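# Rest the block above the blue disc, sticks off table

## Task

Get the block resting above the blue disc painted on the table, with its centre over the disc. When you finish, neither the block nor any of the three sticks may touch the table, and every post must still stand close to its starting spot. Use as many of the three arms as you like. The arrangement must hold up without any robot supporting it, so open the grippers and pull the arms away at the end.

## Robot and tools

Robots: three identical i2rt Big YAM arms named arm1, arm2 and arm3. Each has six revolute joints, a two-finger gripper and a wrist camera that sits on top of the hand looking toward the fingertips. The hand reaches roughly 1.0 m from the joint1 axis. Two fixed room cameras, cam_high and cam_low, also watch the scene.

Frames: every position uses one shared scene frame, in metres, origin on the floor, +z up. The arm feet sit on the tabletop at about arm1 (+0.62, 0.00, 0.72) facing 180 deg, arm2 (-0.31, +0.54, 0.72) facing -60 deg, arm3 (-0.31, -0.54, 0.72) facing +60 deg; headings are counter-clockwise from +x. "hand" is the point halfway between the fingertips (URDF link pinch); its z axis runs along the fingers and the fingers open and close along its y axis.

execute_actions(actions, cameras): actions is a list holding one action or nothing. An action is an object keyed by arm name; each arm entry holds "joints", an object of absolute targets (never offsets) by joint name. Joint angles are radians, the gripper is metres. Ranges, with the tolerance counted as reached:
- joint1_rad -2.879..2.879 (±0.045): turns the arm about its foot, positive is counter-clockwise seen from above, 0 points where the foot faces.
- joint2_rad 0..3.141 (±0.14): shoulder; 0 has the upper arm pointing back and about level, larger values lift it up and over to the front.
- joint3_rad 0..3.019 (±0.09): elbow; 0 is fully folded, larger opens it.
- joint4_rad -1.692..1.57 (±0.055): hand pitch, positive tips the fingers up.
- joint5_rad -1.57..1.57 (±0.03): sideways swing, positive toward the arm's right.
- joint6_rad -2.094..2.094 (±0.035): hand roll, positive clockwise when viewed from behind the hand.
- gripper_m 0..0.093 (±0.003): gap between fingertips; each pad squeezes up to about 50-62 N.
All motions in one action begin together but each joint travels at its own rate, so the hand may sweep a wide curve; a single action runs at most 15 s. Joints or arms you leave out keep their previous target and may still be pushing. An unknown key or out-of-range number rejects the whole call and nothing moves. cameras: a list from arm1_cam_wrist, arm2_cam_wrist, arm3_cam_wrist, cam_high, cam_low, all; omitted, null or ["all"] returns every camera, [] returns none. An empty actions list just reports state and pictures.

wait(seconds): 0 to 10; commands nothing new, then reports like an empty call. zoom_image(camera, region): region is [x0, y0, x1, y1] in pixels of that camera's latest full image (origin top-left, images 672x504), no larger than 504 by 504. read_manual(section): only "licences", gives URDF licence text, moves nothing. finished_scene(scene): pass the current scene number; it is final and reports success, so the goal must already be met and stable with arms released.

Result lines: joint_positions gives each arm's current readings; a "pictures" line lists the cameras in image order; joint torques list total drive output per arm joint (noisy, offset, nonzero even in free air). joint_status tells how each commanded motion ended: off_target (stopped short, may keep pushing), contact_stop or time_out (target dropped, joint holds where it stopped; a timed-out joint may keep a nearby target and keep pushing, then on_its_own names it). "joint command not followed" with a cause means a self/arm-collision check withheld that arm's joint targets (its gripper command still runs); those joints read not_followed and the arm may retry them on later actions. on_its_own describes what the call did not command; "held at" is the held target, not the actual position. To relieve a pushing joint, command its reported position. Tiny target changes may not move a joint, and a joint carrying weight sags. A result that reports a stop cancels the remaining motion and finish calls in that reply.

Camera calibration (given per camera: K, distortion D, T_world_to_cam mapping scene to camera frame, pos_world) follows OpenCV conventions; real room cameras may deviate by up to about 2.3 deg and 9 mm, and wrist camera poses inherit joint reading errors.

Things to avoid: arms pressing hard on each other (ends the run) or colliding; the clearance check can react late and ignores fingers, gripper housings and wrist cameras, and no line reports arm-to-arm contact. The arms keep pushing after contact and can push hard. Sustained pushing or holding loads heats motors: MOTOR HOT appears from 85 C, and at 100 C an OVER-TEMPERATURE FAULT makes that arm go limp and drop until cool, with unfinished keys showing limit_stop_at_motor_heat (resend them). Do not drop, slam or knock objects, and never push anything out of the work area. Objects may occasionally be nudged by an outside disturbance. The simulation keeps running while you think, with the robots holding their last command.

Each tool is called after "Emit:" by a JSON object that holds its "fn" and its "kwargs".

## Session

Emit:
{"fn": "execute_actions", "kwargs": {"actions": []}}

Scene clock: 0.00 s.
Joint torques (N m, as the arm reports them, + toward a larger angle): no reading
arm1.joint_positions: joint1_rad=-0.186 joint2_rad=+0.619 joint3_rad=+1.418 joint4_rad=-1.398 joint5_rad=-0.049 joint6_rad=-0.201 gripper_m=+0.095
arm1.joint_status: not commanded
arm1.hand: x=+0.4019 y=+0.0459 z=+1.2692 quat_wxyz=(-0.073, +0.884, +0.000, -0.461) (m; scene frame)
arm2.joint_positions: joint1_rad=-0.263 joint2_rad=+0.473 joint3_rad=+1.427 joint4_rad=-1.391 joint5_rad=+0.239 joint6_rad=-0.373 gripper_m=+0.095
arm2.joint_status: not commanded
arm2.hand: x=-0.3017 y=+0.3817 z=+1.3621 quat_wxyz=(-0.286, -0.423, -0.723, +0.465) (m; scene frame)
arm3.joint_positions: joint1_rad=+0.233 joint2_rad=+0.448 joint3_rad=+1.324 joint4_rad=-1.369 joint5_rad=-0.022 joint6_rad=-0.336 gripper_m=+0.095
arm3.joint_status: not commanded
arm3.hand: x=-0.2499 y=-0.3724 z=+1.2728 quat_wxyz=(-0.451, +0.613, -0.604, -0.238) (m; scene frame)
pictures: arm1_cam_wrist, arm2_cam_wrist, arm3_cam_wrist, cam_high, cam_low
camera_calibration (this result's frames):
arm1_cam_wrist: T_world_to_cam=[[0.0733387, 0.989869, 0.121572, -0.233907], [0.944047, -0.029601, -0.32848, 0.0469928], [-0.321554, 0.13886, -0.936654, 1.43439], [0, 0, 0, 1]] pos_world=[0.434023, 0.0337487, 1.3874]
arm2_cam_wrist: T_world_to_cam=[[-0.879301, -0.206563, 0.42914, -0.769591], [-0.39838, 0.812791, -0.425045, 0.155066], [-0.261003, -0.544704, -0.796979, 1.33763], [0, 0, 0, 1]] pos_world=[-0.265801, 0.44361, 1.46224]
arm3_cam_wrist: T_world_to_cam=[[0.95542, -0.149824, 0.254411, -0.136227], [-0.0325611, -0.909894, -0.413561, 0.182168], [0.293449, 0.386841, -0.87421, 1.45509], [0, 0, 0, 1]] pos_world=[-0.290908, -0.417544, 1.38205]
Images, in order (width x height): arm1_cam_wrist 672x504, arm2_cam_wrist 672x504, arm3_cam_wrist 672x504, cam_high 672x504, cam_low 672x504.

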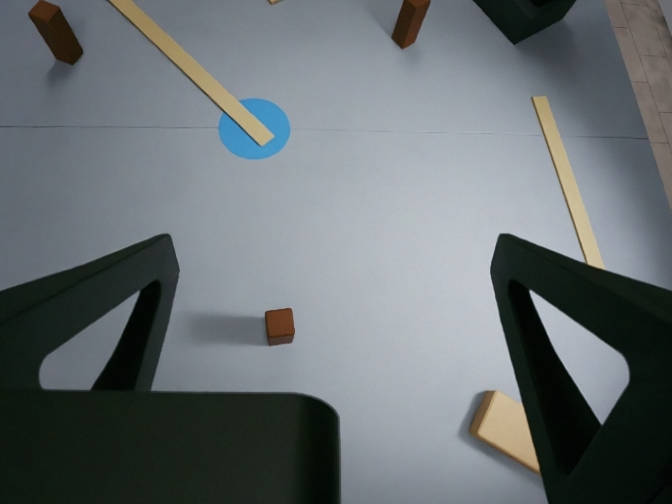

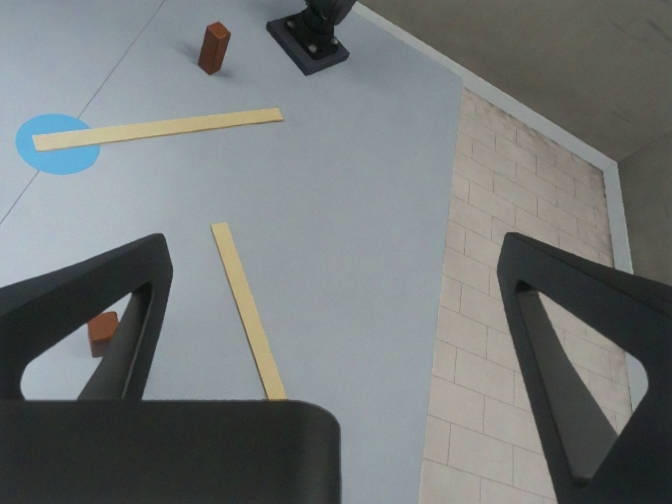

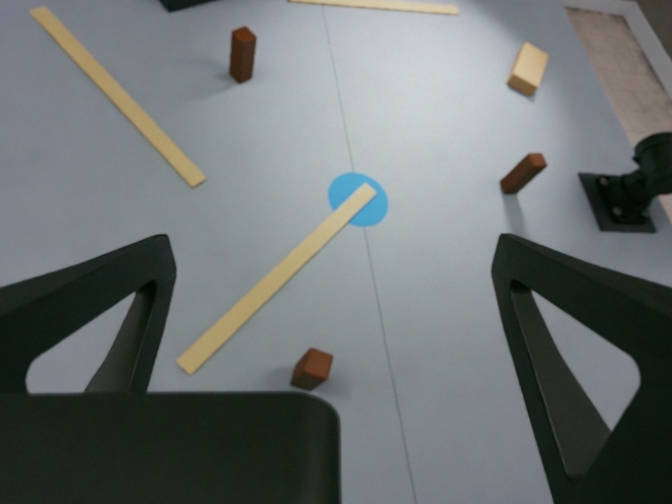

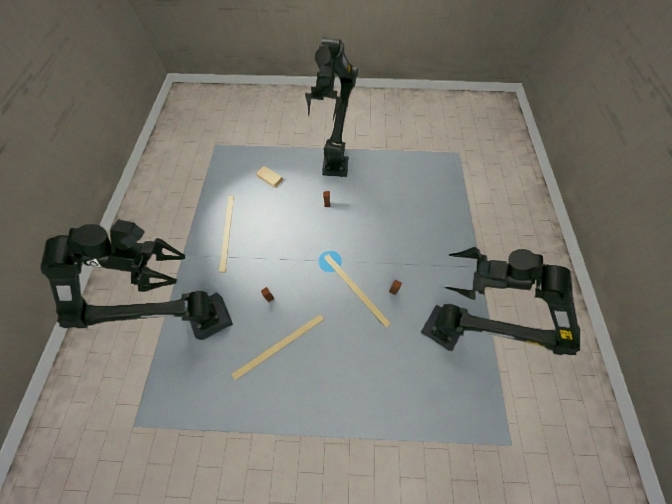

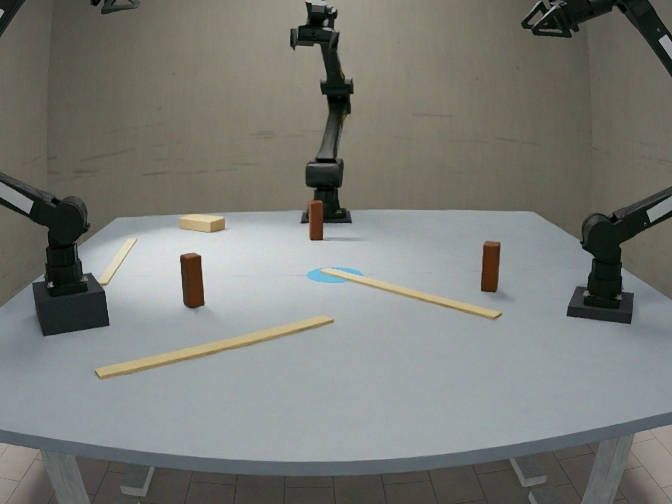

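Emit:
{"fn": "zoom_image", "kwargs": {"camera": "cam_high", "region": [200, 150, 368, 276]}}

Emit:
{"fn": "zoom_image", "kwargs": {"camera": "cam_high", "region": [200, 260, 368, 386]}}

Emit:
{"fn": "zoom_image", "kwargs": {"camera": "cam_high", "region": [300, 230, 468, 356]}}

Region (200, 150, 368, 276) of cam_high's 672x504 image, scaled by 3.000, with more detail than that image has; it fills the top 378 rows of this view, and the rest is white.

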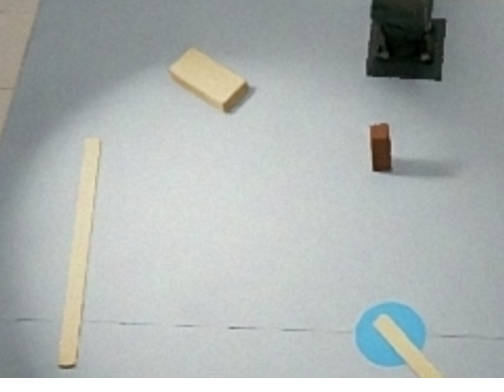

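Region (200, 260, 368, 386) of cam_high's 672x504 image, scaled by 3.000, with more detail than that image has; it fills the top 378 rows of this view, and the rest is white.

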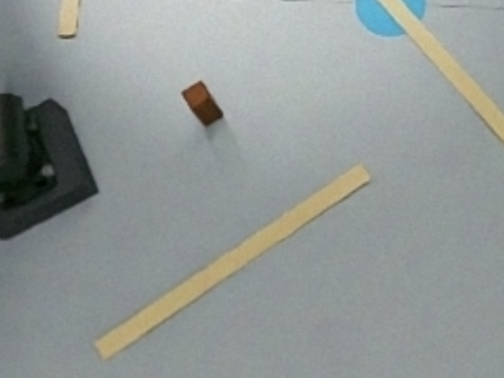

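Region (300, 230, 468, 356) of cam_high's 672x504 image, scaled by 3.000, with more detail than that image has; it fills the top 378 rows of this view, and the rest is white.

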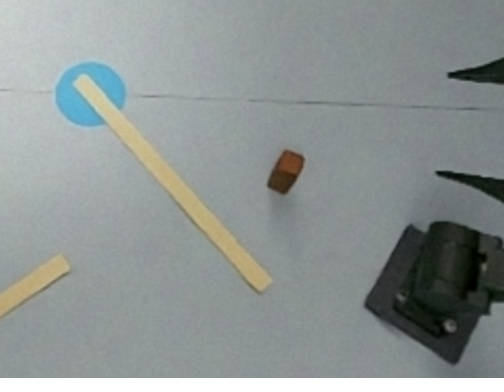

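Emit:
{"fn": "execute_actions", "kwargs": {"actions": [{"arm1": {"joints": {"joint1_rad": -0.910, "joint2_rad": 2.235, "joint3_rad": 2.21, "joint4_rad": -1.49, "joint5_rad": 0.0, "joint6_rad": -1.0735, "gripper_m": 0.075}}, "arm2": {"joints": {"joint1_rad": -1.075, "joint2_rad": 1.38, "joint3_rad": 0.725, "joint4_rad": -0.895, "joint5_rad": 0.0, "joint6_rad": -1.186, "gripper_m": 0.075}}, "arm3": {"joints": {"joint1_rad": 0.263, "joint2_rad": 1.40, "joint3_rad": 0.90, "joint4_rad": -1.032, "joint5_rad": 0.0, "joint6_rad": 0.535, "gripper_m": 0.075}}}]}}

Scene clock: 24.07 s.
Joint torques (N m, as the arm reports them, + toward a larger angle): arm1=[  0.45 -21.84  13.27  -0.13  -0.01  -0.12] | arm2=[ 1.87 -8.9   8.3   0.43 -0.15 -0.18] | arm3=[ 0.34 -7.27  7.75  0.81  0.21  0.16]
arm1.joint_positions: joint1_rad=-0.912 joint2_rad=+2.227 joint3_rad=+2.186 joint4_rad=-1.476 joint5_rad=-0.003 joint6_rad=-1.063 gripper_m=+0.075
arm1.joint_status: all done
arm1.hand: x=+0.2113 y=+0.5711 z=+0.8515 quat_wxyz=(-0.017, +0.998, +0.057, -0.016) (m; scene frame)
arm2.joint_positions: joint1_rad=-1.073 joint2_rad=+1.375 joint3_rad=+0.715 joint4_rad=-0.908 joint5_rad=+0.001 joint6_rad=-1.176 gripper_m=+0.075
arm2.joint_status: all done
arm2.hand: x=-0.4686 y=+0.2626 z=+0.8264 quat_wxyz=(+0.002, -0.442, -0.897, +0.007) (m; scene frame)
arm3.joint_positions: joint1_rad=+0.256 joint2_rad=+1.393 joint3_rad=+0.884 joint4_rad=-1.044 joint5_rad=-0.003 joint6_rad=+0.520 gripper_m=+0.075
arm3.joint_status: all done
arm3.hand: x=-0.2017 y=-0.1932 z=+0.8223 quat_wxyz=(+0.003, +0.366, -0.931, -0.010) (m; scene frame)
pictures: arm1_cam_wrist, arm2_cam_wrist, arm3_cam_wrist, cam_high, cam_low
camera_calibration (this result's frames):
arm1_cam_wrist: T_world_to_cam=[[-0.10388, 0.993937, 0.0360348, -0.581066], [0.823069, 0.0655689, 0.564144, -0.683605], [0.55836, 0.0882622, -0.82489, 0.656685], [0, 0, 0, 1]] pos_world=[0.135626, 0.564406, 0.948282]
arm2_cam_wrist: T_world_to_cam=[[-0.795284, -0.606042, 0.015336, -0.224776], [-0.487613, 0.654496, 0.577814, -0.871311], [-0.360217, 0.452048, -0.816025, 0.509717], [0, 0, 0, 1]] pos_world=[-0.420014, 0.203629, 0.922845]
arm3_cam_wrist: T_world_to_cam=[[0.667613, -0.744359, -0.0149088, 0.00765469], [-0.604097, -0.553299, 0.573521, -0.697576], [-0.435155, -0.373884, -0.819055, 0.638448], [0, 0, 0, 1]] pos_world=[-0.14869, -0.141565, 0.923112]
Images, in order (width x height): arm1_cam_wrist 672x504, arm2_cam_wrist 672x504, arm3_cam_wrist 672x504, cam_high 672x504, cam_low 672x504.

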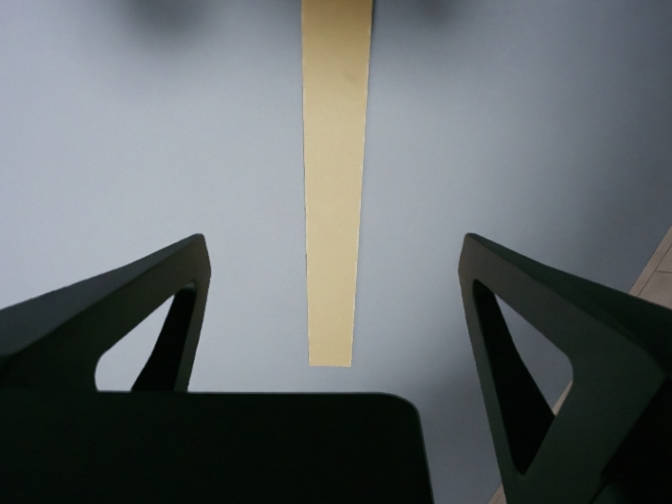

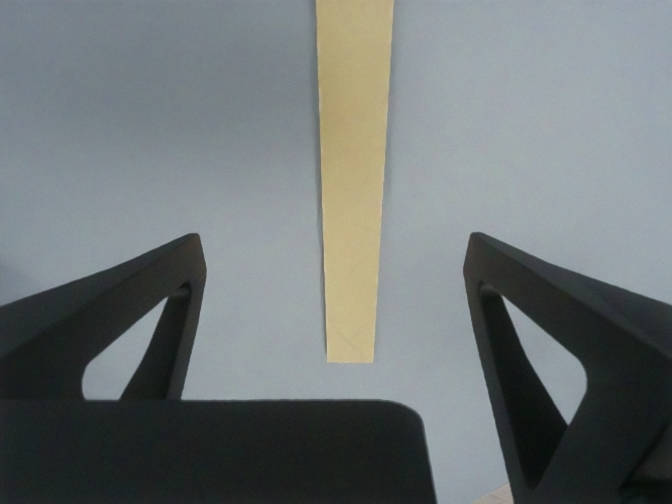

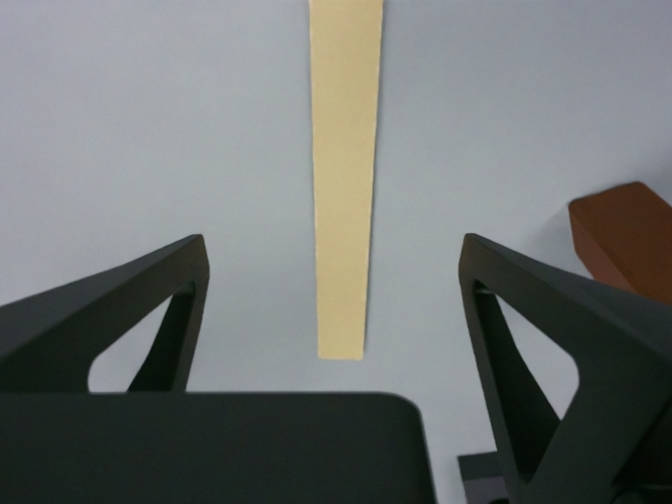

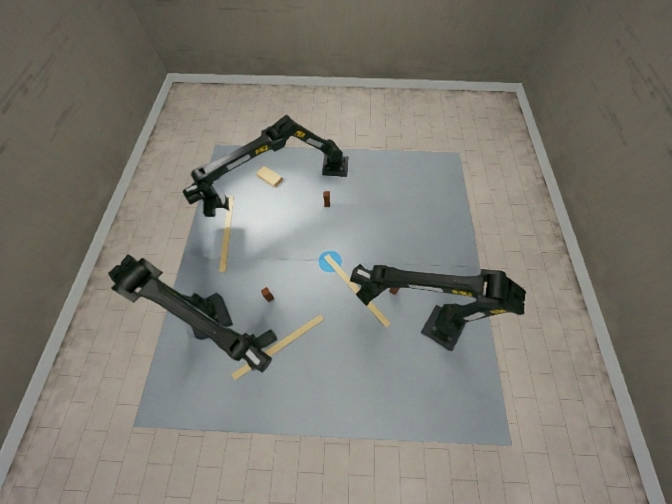

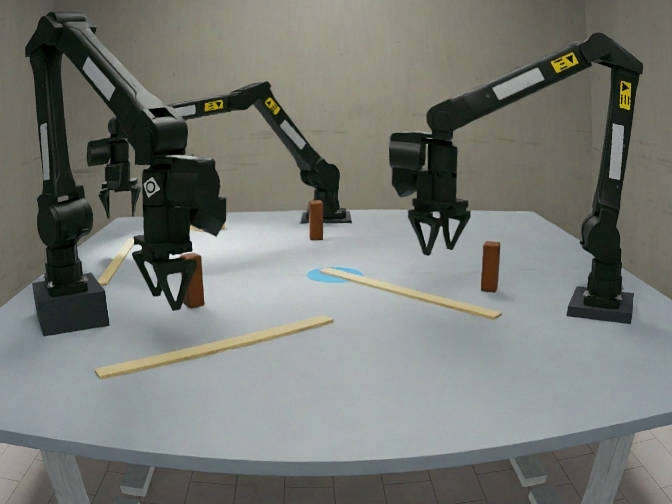

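Emit:
{"fn": "zoom_image", "kwargs": {"camera": "arm1_cam_wrist", "region": [250, 280, 418, 406]}}

Emit:
{"fn": "zoom_image", "kwargs": {"camera": "arm2_cam_wrist", "region": [250, 280, 418, 406]}}

Emit:
{"fn": "zoom_image", "kwargs": {"camera": "arm3_cam_wrist", "region": [250, 280, 418, 406]}}

Region (250, 280, 418, 406) of arm1_cam_wrist's 672x504 image, scaled by 3.000, with more detail than that image has; it fills the top 378 rows of this view, and the rest is white.

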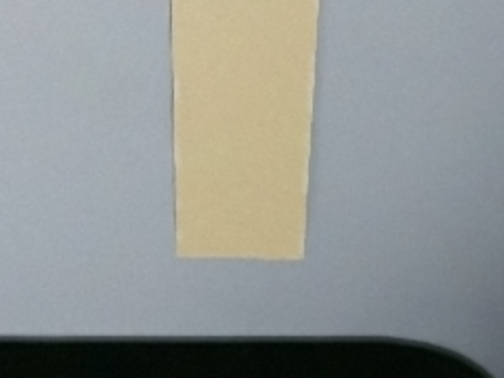

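Region (250, 280, 418, 406) of arm2_cam_wrist's 672x504 image, scaled by 3.000, with more detail than that image has; it fills the top 378 rows of this view, and the rest is white.

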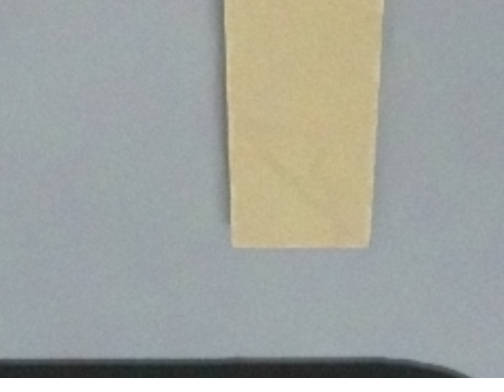

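Region (250, 280, 418, 406) of arm3_cam_wrist's 672x504 image, scaled by 3.000, with more detail than that image has; it fills the top 378 rows of this view, and the rest is white.

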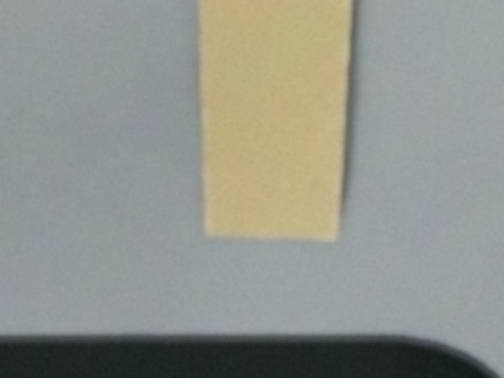

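Emit:
{"fn": "execute_actions", "kwargs": {"actions": [{"arm1": {"joints": {"joint2_rad": 2.305, "joint3_rad": 2.10, "joint4_rad": -1.323, "gripper_m": 0.07}}, "arm2": {"joints": {"joint2_rad": 1.615, "joint3_rad": 0.664, "joint4_rad": -0.595, "gripper_m": 0.07}}, "arm3": {"joints": {"joint1_rad": 0.233, "joint2_rad": 1.565, "joint3_rad": 0.80, "joint4_rad": -0.768, "gripper_m": 0.07}}}]}}

Scene clock: 32.50 s.
Joint torques (N m, as the arm reports them, + toward a larger angle): arm1=[  0.57 -22.    10.32   1.     0.    -0.12] | arm2=[  1.34 -11.98   5.45   0.5   -0.16  -0.17] | arm3=[-0.98 -9.83  5.96  0.89  0.18  0.16]
arm1.joint_positions: joint1_rad=-0.912 joint2_rad=+2.292 joint3_rad=+2.103 joint4_rad=-1.338 joint5_rad=-0.003 joint6_rad=-1.063 gripper_m=+0.070
arm1.joint_status: all done
arm1.hand: x=+0.2070 y=+0.5764 z=+0.7766 quat_wxyz=(-0.014, +0.998, +0.057, -0.013) (m; scene frame)
arm2.joint_positions: joint1_rad=-1.073 joint2_rad=+1.620 joint3_rad=+0.663 joint4_rad=-0.607 joint5_rad=+0.001 joint6_rad=-1.177 gripper_m=+0.070
arm2.joint_status: all done
arm2.hand: x=-0.4754 y=+0.2511 z=+0.7386 quat_wxyz=(+0.002, -0.442, -0.897, +0.008) (m; scene frame)
arm3.joint_positions: joint1_rad=+0.239 joint2_rad=+1.581 joint3_rad=+0.792 joint4_rad=-0.780 joint5_rad=-0.003 joint6_rad=+0.520 gripper_m=+0.070
arm3.joint_status: all done
arm3.hand: x=-0.1963 y=-0.1923 z=+0.7302 quat_wxyz=(+0.008, +0.358, -0.934, -0.003) (m; scene frame)
pictures: arm1_cam_wrist, arm2_cam_wrist, arm3_cam_wrist, cam_high, cam_low
camera_calibration (this result's frames):
arm1_cam_wrist: T_world_to_cam=[[-0.104097, 0.994171, 0.0280837, -0.578042], [0.820046, 0.0698192, 0.568023, -0.64301], [0.562751, 0.0821594, -0.822534, 0.597628], [0, 0, 0, 1]] pos_world=[0.13081, 0.570466, 0.873047]
arm2_cam_wrist: T_world_to_cam=[[-0.795025, -0.606304, 0.0181511, -0.237684], [-0.486984, 0.655833, 0.576827, -0.815659], [-0.361637, 0.449753, -0.816665, 0.44126], [0, 0, 0, 1]] pos_world=[-0.426602, 0.19237, 0.83517]
arm3_cam_wrist: T_world_to_cam=[[0.655158, -0.75547, -0.00576043, -0.00784491], [-0.610352, -0.533772, 0.585284, -0.647069], [-0.445239, -0.379938, -0.810808, 0.556564], [0, 0, 0, 1]] pos_world=[-0.141997, -0.139855, 0.82994]
Images, in order (width x height): arm1_cam_wrist 672x504, arm2_cam_wrist 672x504, arm3_cam_wrist 672x504, cam_high 672x504, cam_low 672x504.

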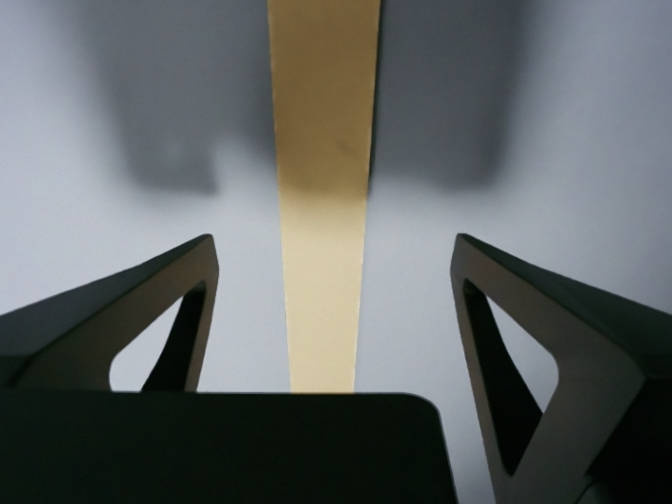

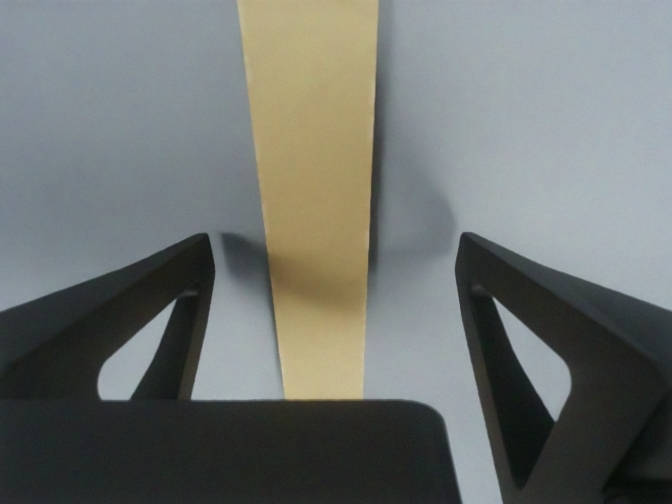

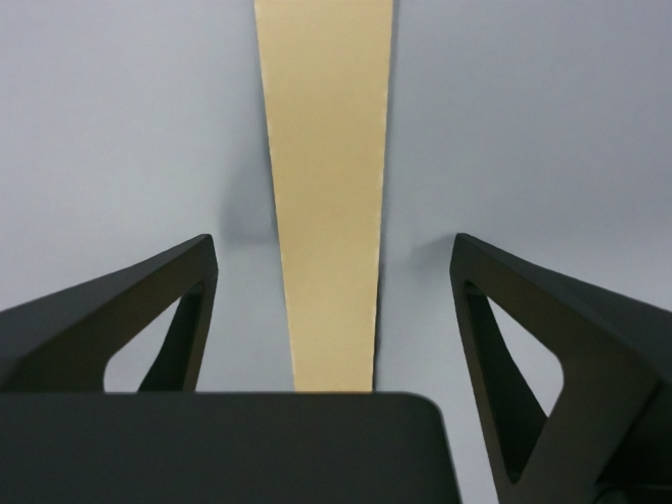

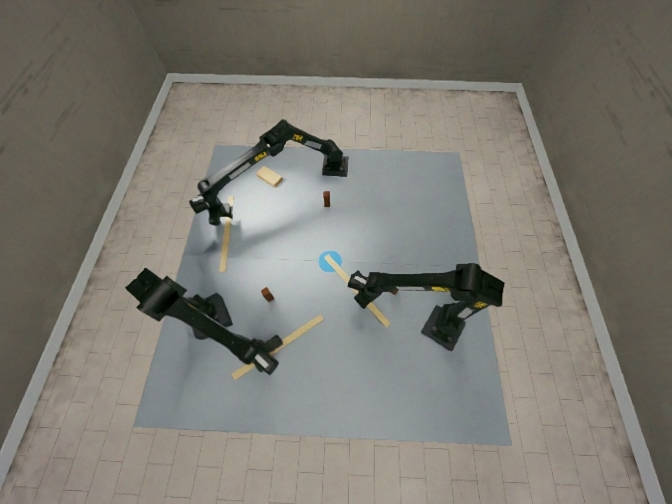

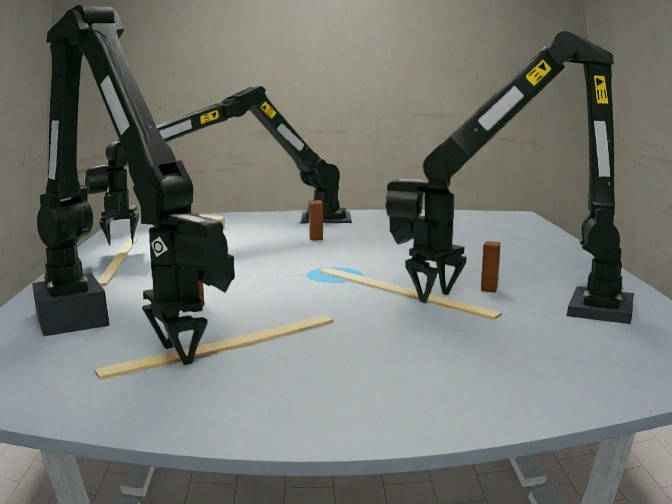

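Emit:
{"fn": "zoom_image", "kwargs": {"camera": "arm3_cam_wrist", "region": [190, 200, 480, 300]}}

Emit:
{"fn": "zoom_image", "kwargs": {"camera": "arm2_cam_wrist", "region": [190, 200, 480, 300]}}

Emit:
{"fn": "zoom_image", "kwargs": {"camera": "arm1_cam_wrist", "region": [190, 200, 480, 300]}}

Emit:
{"fn": "zoom_image", "kwargs": {"camera": "cam_low", "region": [380, 250, 500, 330]}}

Emit:
{"fn": "zoom_image", "kwargs": {"camera": "cam_low", "region": [120, 300, 240, 380]}}

Region (190, 200, 480, 300) of arm3_cam_wrist's 672x504 image, scaled by 1.738, with more detail than that image has; it fills the top 174 rows of this view, and the rest is white.

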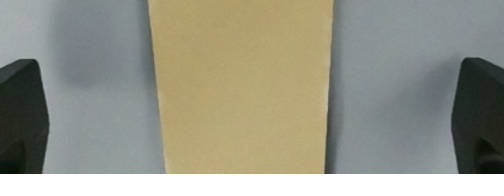

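Region (190, 200, 480, 300) of arm2_cam_wrist's 672x504 image, scaled by 1.738, with more detail than that image has; it fills the top 174 rows of this view, and the rest is white.

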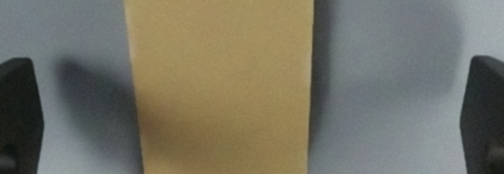

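Region (190, 200, 480, 300) of arm1_cam_wrist's 672x504 image, scaled by 1.738, with more detail than that image has; it fills the top 174 rows of this view, and the rest is white.

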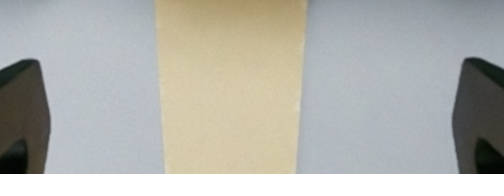

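Region (380, 250, 500, 330) of cam_low's 672x504 image, scaled by 4.200, with more detail than that image has.

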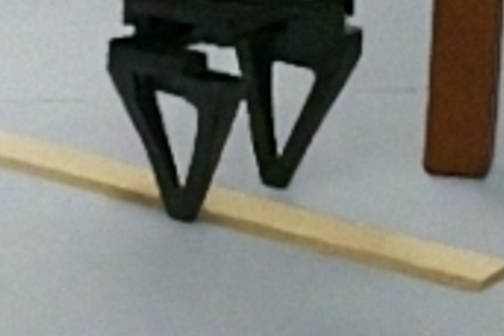

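Region (120, 300, 240, 380) of cam_low's 672x504 image, scaled by 4.200, with more detail than that image has.

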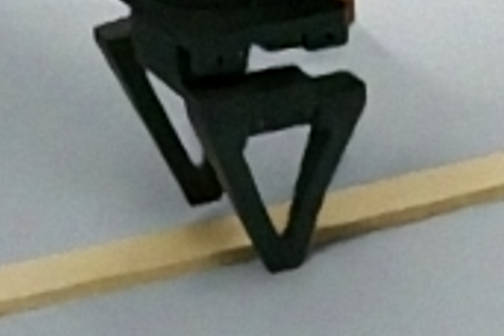

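Emit:
{"fn": "execute_actions", "kwargs": {"actions": [{"arm1": {"joints": {"joint2_rad": 2.340}}, "arm2": {"joints": {"joint3_rad": 0.650}}, "arm3": {"joints": {"joint2_rad": 1.602}}}], "cameras": ["arm1_cam_wrist", "arm2_cam_wrist", "arm3_cam_wrist"]}}

Emit:
{"fn": "zoom_image", "kwargs": {"camera": "arm1_cam_wrist", "region": [190, 200, 480, 300]}}

Emit:
{"fn": "zoom_image", "kwargs": {"camera": "arm2_cam_wrist", "region": [190, 200, 480, 300]}}

Emit:
{"fn": "zoom_image", "kwargs": {"camera": "arm3_cam_wrist", "region": [190, 200, 480, 300]}}

Scene clock: 35.50 s.
Joint torques (N m, as the arm reports them, + toward a larger angle): arm1=[  0.51 -20.35  10.29   0.97   0.    -0.13] | arm2=[  1.78 -11.26   5.15   0.41  -0.18  -0.16] | arm3=[-0.96 -7.61  5.9   0.83  0.19  0.16]
arm1.joint_positions: joint1_rad=-0.912 joint2_rad=+2.302 joint3_rad=+2.103 joint4_rad=-1.338 joint5_rad=-0.003 joint6_rad=-1.063 gripper_m=+0.070
arm1.joint_status: all done
arm1.hand: x=+0.2075 y=+0.5757 z=+0.7696 quat_wxyz=(-0.009, +0.998, +0.057, -0.010) (m; scene frame)
arm2.joint_positions: joint1_rad=-1.073 joint2_rad=+1.620 joint3_rad=+0.652 joint4_rad=-0.606 joint5_rad=+0.001 joint6_rad=-1.177 gripper_m=+0.070
arm2.joint_status: all done
arm2.hand: x=-0.4724 y=+0.2562 z=+0.7361 quat_wxyz=(+0.001, -0.442, -0.897, +0.003) (m; scene frame)
arm3.joint_positions: joint1_rad=+0.239 joint2_rad=+1.585 joint3_rad=+0.792 joint4_rad=-0.780 joint5_rad=-0.003 joint6_rad=+0.520 gripper_m=+0.070
arm3.joint_status: all done
arm3.hand: x=-0.1966 y=-0.1929 z=+0.7287 quat_wxyz=(+0.010, +0.358, -0.934, -0.001) (m; scene frame)
pictures: arm1_cam_wrist, arm2_cam_wrist, arm3_cam_wrist
camera_calibration (this result's frames):
arm1_cam_wrist: T_world_to_cam=[[-0.104291, 0.994363, 0.0191357, -0.570241], [0.81662, 0.0746349, 0.572329, -0.644721], [0.567675, 0.0753153, -0.819801, 0.592419], [0, 0, 0, 1]] pos_world=[0.13072, 0.570527, 0.86557]
arm2_cam_wrist: T_world_to_cam=[[-0.7951, -0.606412, 0.00900519, -0.225492], [-0.489838, 0.650867, 0.580027, -0.818578], [-0.357597, 0.456769, -0.814547, 0.436556], [0, 0, 0, 1]] pos_world=[-0.424149, 0.196639, 0.832424]
arm3_cam_wrist: T_world_to_cam=[[0.655201, -0.755447, -0.00341735, -0.00986273], [-0.609475, -0.531261, 0.588474, -0.648291], [-0.446376, -0.383486, -0.808509, 0.552387], [0, 0, 0, 1]] pos_world=[-0.142082, -0.14003, 0.828078]
Images, in order (width x height): arm1_cam_wrist 672x504, arm2_cam_wrist 672x504, arm3_cam_wrist 672x504.

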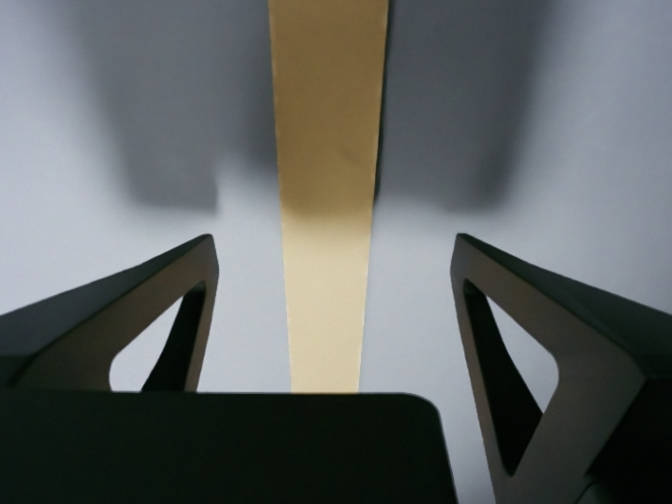

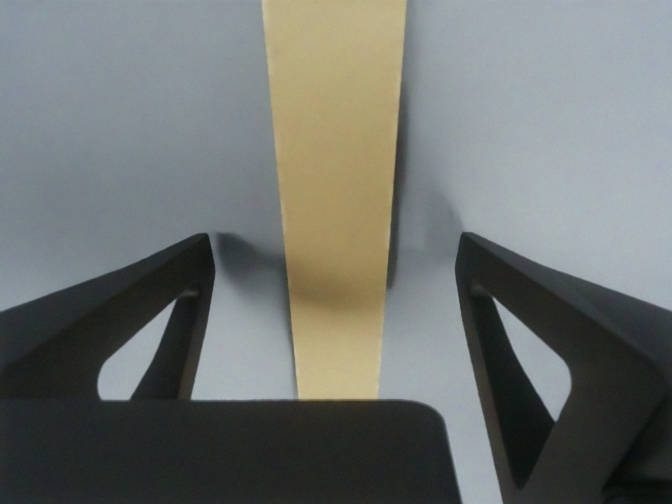

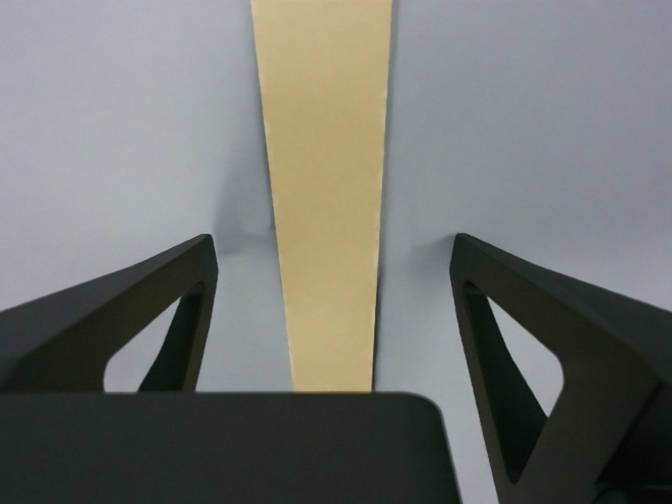

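Region (190, 200, 480, 300) of arm1_cam_wrist's 672x504 image, scaled by 1.738, with more detail than that image has; it fills the top 174 rows of this view, and the rest is white.

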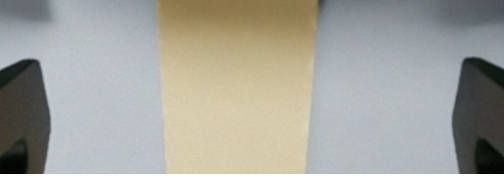

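Region (190, 200, 480, 300) of arm2_cam_wrist's 672x504 image, scaled by 1.738, with more detail than that image has; it fills the top 174 rows of this view, and the rest is white.

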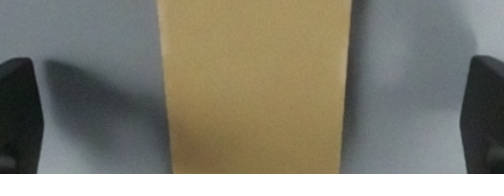

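Region (190, 200, 480, 300) of arm3_cam_wrist's 672x504 image, scaled by 1.738, with more detail than that image has; it fills the top 174 rows of this view, and the rest is white.

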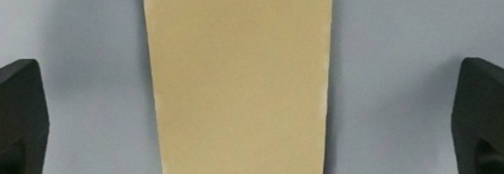

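Emit:
{"fn": "execute_actions", "kwargs": {"actions": [{"arm1": {"joints": {"joint2_rad": 2.368}}, "arm2": {"joints": {"joint2_rad": 1.640}}, "arm3": {"joints": {"joint2_rad": 1.608}}}], "cameras": ["arm1_cam_wrist"]}}

Emit:
{"fn": "zoom_image", "kwargs": {"camera": "arm1_cam_wrist", "region": [190, 200, 480, 300]}}

Scene clock: 36.70 s.
Joint torques (N m, as the arm reports them, + toward a larger angle): arm1=[  0.57 -20.58  10.13   0.85  -0.03  -0.11] | arm2=[ 1.93 -9.83  4.92  0.43 -0.18 -0.18] | arm3=[-0.95 -7.74  5.82  0.91  0.2   0.17]
arm1.joint_positions: joint1_rad=-0.912 joint2_rad=+2.330 joint3_rad=+2.103 joint4_rad=-1.336 joint5_rad=-0.002 joint6_rad=-1.065 gripper_m=+0.070
arm1.joint_status: all done
arm1.hand: x=+0.2088 y=+0.5739 z=+0.7508 quat_wxyz=(+0.001, +0.998, +0.058, -0.003) (m; scene frame)
arm2.joint_positions: joint1_rad=-1.073 joint2_rad=+1.629 joint3_rad=+0.652 joint4_rad=-0.606 joint5_rad=+0.001 joint6_rad=-1.177 gripper_m=+0.070
arm2.joint_status: all done
arm2.hand: x=-0.4717 y=+0.2575 z=+0.7335 quat_wxyz=(+0.001, -0.442, -0.897, -0.001) (m; scene frame)
arm3.joint_positions: joint1_rad=+0.239 joint2_rad=+1.592 joint3_rad=+0.792 joint4_rad=-0.780 joint5_rad=-0.003 joint6_rad=+0.520 gripper_m=+0.070
arm3.joint_status: all done
arm3.hand: x=-0.1969 y=-0.1938 z=+0.7265 quat_wxyz=(+0.012, +0.358, -0.934, +0.001) (m; scene frame)
pictures: arm1_cam_wrist
camera_calibration (this result's frames):
arm1_cam_wrist: T_world_to_cam=[[-0.106053, 0.994358, -0.00235709, -0.551521], [0.807647, 0.0875219, 0.583135, -0.648521], [0.580051, 0.0599397, -0.812372, 0.57708], [0, 0, 0, 1]] pos_world=[0.130549, 0.570579, 0.845679]
Images, in order (width x height): arm1_cam_wrist 672x504.

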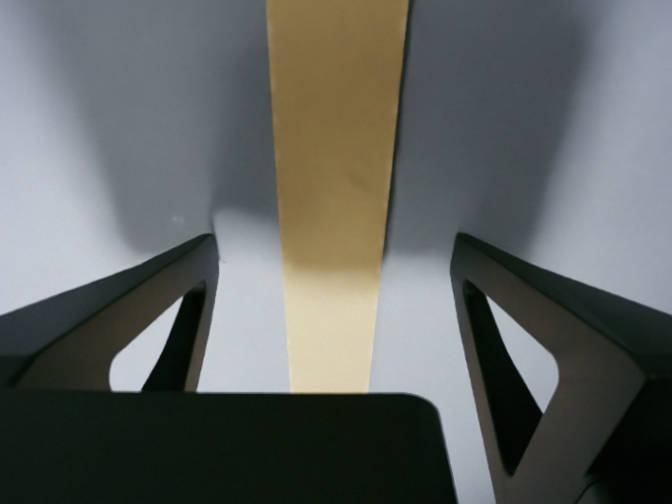

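Region (190, 200, 480, 300) of arm1_cam_wrist's 672x504 image, scaled by 1.738, with more detail than that image has; it fills the top 174 rows of this view, and the rest is white.

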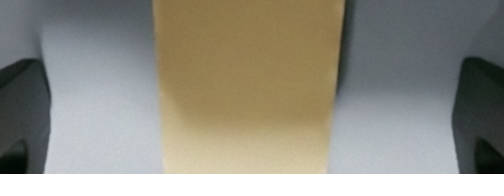

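Emit:
{"fn": "execute_actions", "kwargs": {"actions": [{"arm1": {"joints": {"gripper_m": 0.012}}, "arm2": {"joints": {"gripper_m": 0.012}}, "arm3": {"joints": {"gripper_m": 0.012}}}], "cameras": ["arm1_cam_wrist", "arm2_cam_wrist", "arm3_cam_wrist"]}}

Scene clock: 37.77 s.
Joint torques (N m, as the arm reports them, + toward a larger angle): arm1=[  0.56 -20.48  10.16   0.84  -0.03  -0.12] | arm2=[  2.01 -10.32   5.04   0.37  -0.16  -0.19] | arm3=[-0.77 -7.94  5.91  0.72  0.18  0.13]
arm1.joint_positions: joint1_rad=-0.912 joint2_rad=+2.330 joint3_rad=+2.103 joint4_rad=-1.336 joint5_rad=-0.002 joint6_rad=-1.065 gripper_m=+0.027
arm1.joint_status: gripper_m off_target (ended at +0.027, target +0.012)
arm1.hand: x=+0.2087 y=+0.5740 z=+0.7508 quat_wxyz=(+0.001, +0.998, +0.058, -0.004) (m; scene frame)
arm2.joint_positions: joint1_rad=-1.073 joint2_rad=+1.629 joint3_rad=+0.652 joint4_rad=-0.606 joint5_rad=+0.001 joint6_rad=-1.177 gripper_m=+0.027
arm2.joint_status: gripper_m off_target (ended at +0.027, target +0.012)
arm2.hand: x=-0.4717 y=+0.2575 z=+0.7335 quat_wxyz=(+0.001, -0.442, -0.897, -0.001) (m; scene frame)
arm3.joint_positions: joint1_rad=+0.239 joint2_rad=+1.592 joint3_rad=+0.792 joint4_rad=-0.780 joint5_rad=-0.002 joint6_rad=+0.521 gripper_m=+0.028
arm3.joint_status: gripper_m off_target (ended at +0.028, target +0.012)
arm3.hand: x=-0.1968 y=-0.1937 z=+0.7265 quat_wxyz=(+0.012, +0.357, -0.934, +0.001) (m; scene frame)
pictures: arm1_cam_wrist, arm2_cam_wrist, arm3_cam_wrist
camera_calibration (this result's frames):
arm1_cam_wrist: T_world_to_cam=[[-0.106052, 0.994359, -0.00202525, -0.551853], [0.807777, 0.0873396, 0.582983, -0.648291], [0.579871, 0.0601904, -0.812482, 0.577083], [0, 0, 0, 1]] pos_world=[0.130516, 0.570626, 0.845695]
arm2_cam_wrist: T_world_to_cam=[[-0.794664, -0.607048, 0.00126346, -0.218022], [-0.492759, 0.646266, 0.582691, -0.819671], [-0.354538, 0.462421, -0.812693, 0.432685], [0, 0, 0, 1]] pos_world=[-0.423751, 0.197293, 0.82953]
arm3_cam_wrist: T_world_to_cam=[[0.654403, -0.756146, 0.0000599146, -0.0131486], [-0.60912, -0.527114, 0.592556, -0.649659], [-0.448027, -0.387807, -0.805529, 0.546867], [0, 0, 0, 1]] pos_world=[-0.142105, -0.140308, 0.825478]
Images, in order (width x height): arm1_cam_wrist 672x504, arm2_cam_wrist 672x504, arm3_cam_wrist 672x504.

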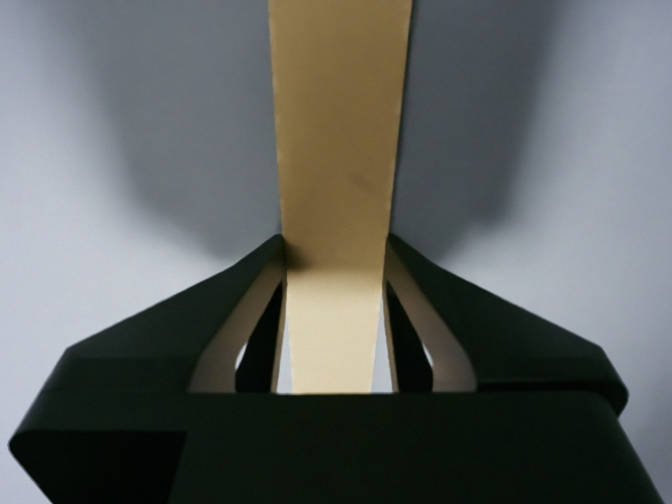

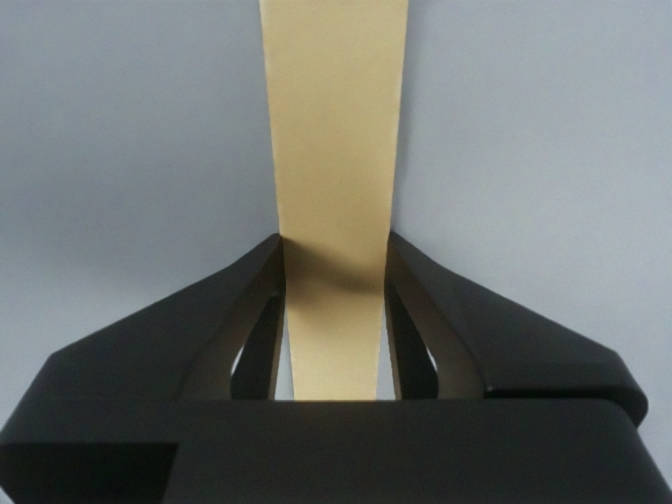

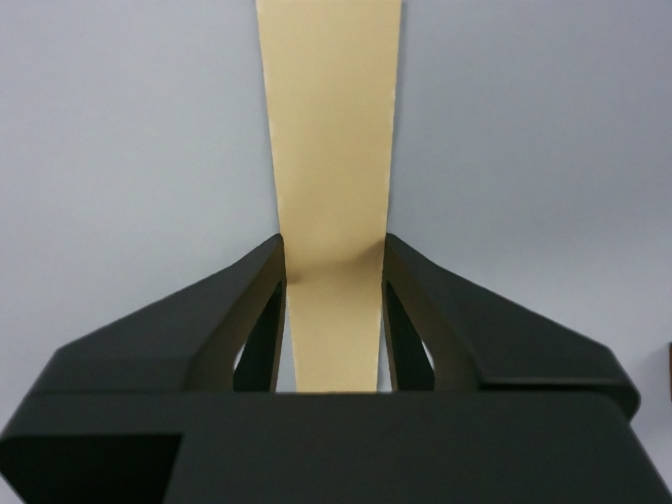

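Emit:
{"fn": "execute_actions", "kwargs": {"actions": [{"arm1": {"joints": {"joint2_rad": 1.345, "joint3_rad": 1.08, "joint4_rad": -1.056, "gripper_m": 0.012}}, "arm2": {"joints": {"joint2_rad": 1.398, "joint3_rad": 0.96, "joint4_rad": -0.888, "gripper_m": 0.012}}, "arm3": {"joints": {"joint2_rad": 1.336, "joint3_rad": 1.04, "joint4_rad": -1.039, "gripper_m": 0.012}}}], "cameras": ["cam_high", "cam_low"]}}

Scene clock: 44.27 s.
Joint torques (N m, as the arm reports them, + toward a larger angle): arm1=[ 0.41 -9.29 10.85  1.29 -0.04 -0.08] | arm2=[  1.87 -11.19   9.86  -0.02  -0.16  -0.1 ] | arm3=[-0.76 -7.02  9.3   0.35  0.17  0.12]
arm1.joint_positions: joint1_rad=-0.912 joint2_rad=+1.337 joint3_rad=+1.080 joint4_rad=-1.069 joint5_rad=-0.002 joint6_rad=-1.066 gripper_m=+0.027
arm1.joint_status: gripper_m off_target (ended at +0.027, target +0.012); the others done
arm1.hand: x=+0.3700 y=+0.3505 z=+0.9049 quat_wxyz=(-0.099, +0.991, +0.058, -0.066) (m; scene frame)
arm2.joint_positions: joint1_rad=-1.073 joint2_rad=+1.394 joint3_rad=+0.950 joint4_rad=-0.877 joint5_rad=+0.001 joint6_rad=-1.179 gripper_m=+0.027
arm2.joint_status: gripper_m off_target (ended at +0.027, target +0.012); the others done
arm2.hand: x=-0.5231 y=+0.1677 z=+0.9053 quat_wxyz=(+0.010, -0.438, -0.890, +0.129) (m; scene frame)
arm3.joint_positions: joint1_rad=+0.239 joint2_rad=+1.327 joint3_rad=+1.016 joint4_rad=-1.031 joint5_rad=-0.002 joint6_rad=+0.521 gripper_m=+0.028
arm3.joint_status: gripper_m off_target (ended at +0.028, target +0.012); the others done
arm3.hand: x=-0.1771 y=-0.1418 z=+0.8965 quat_wxyz=(-0.064, +0.354, -0.928, -0.091) (m; scene frame)
pictures: cam_high, cam_low
Images, in order (width x height): cam_high 672x504, cam_low 672x504.

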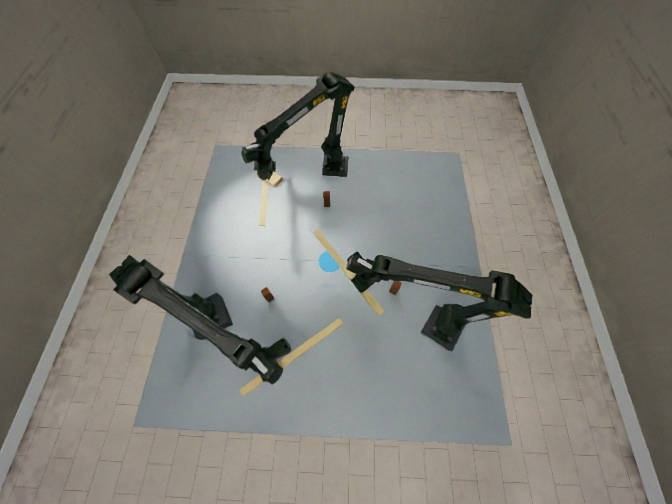

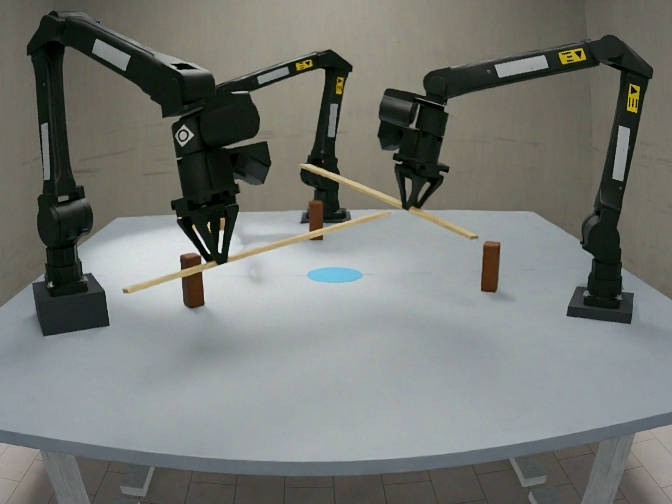

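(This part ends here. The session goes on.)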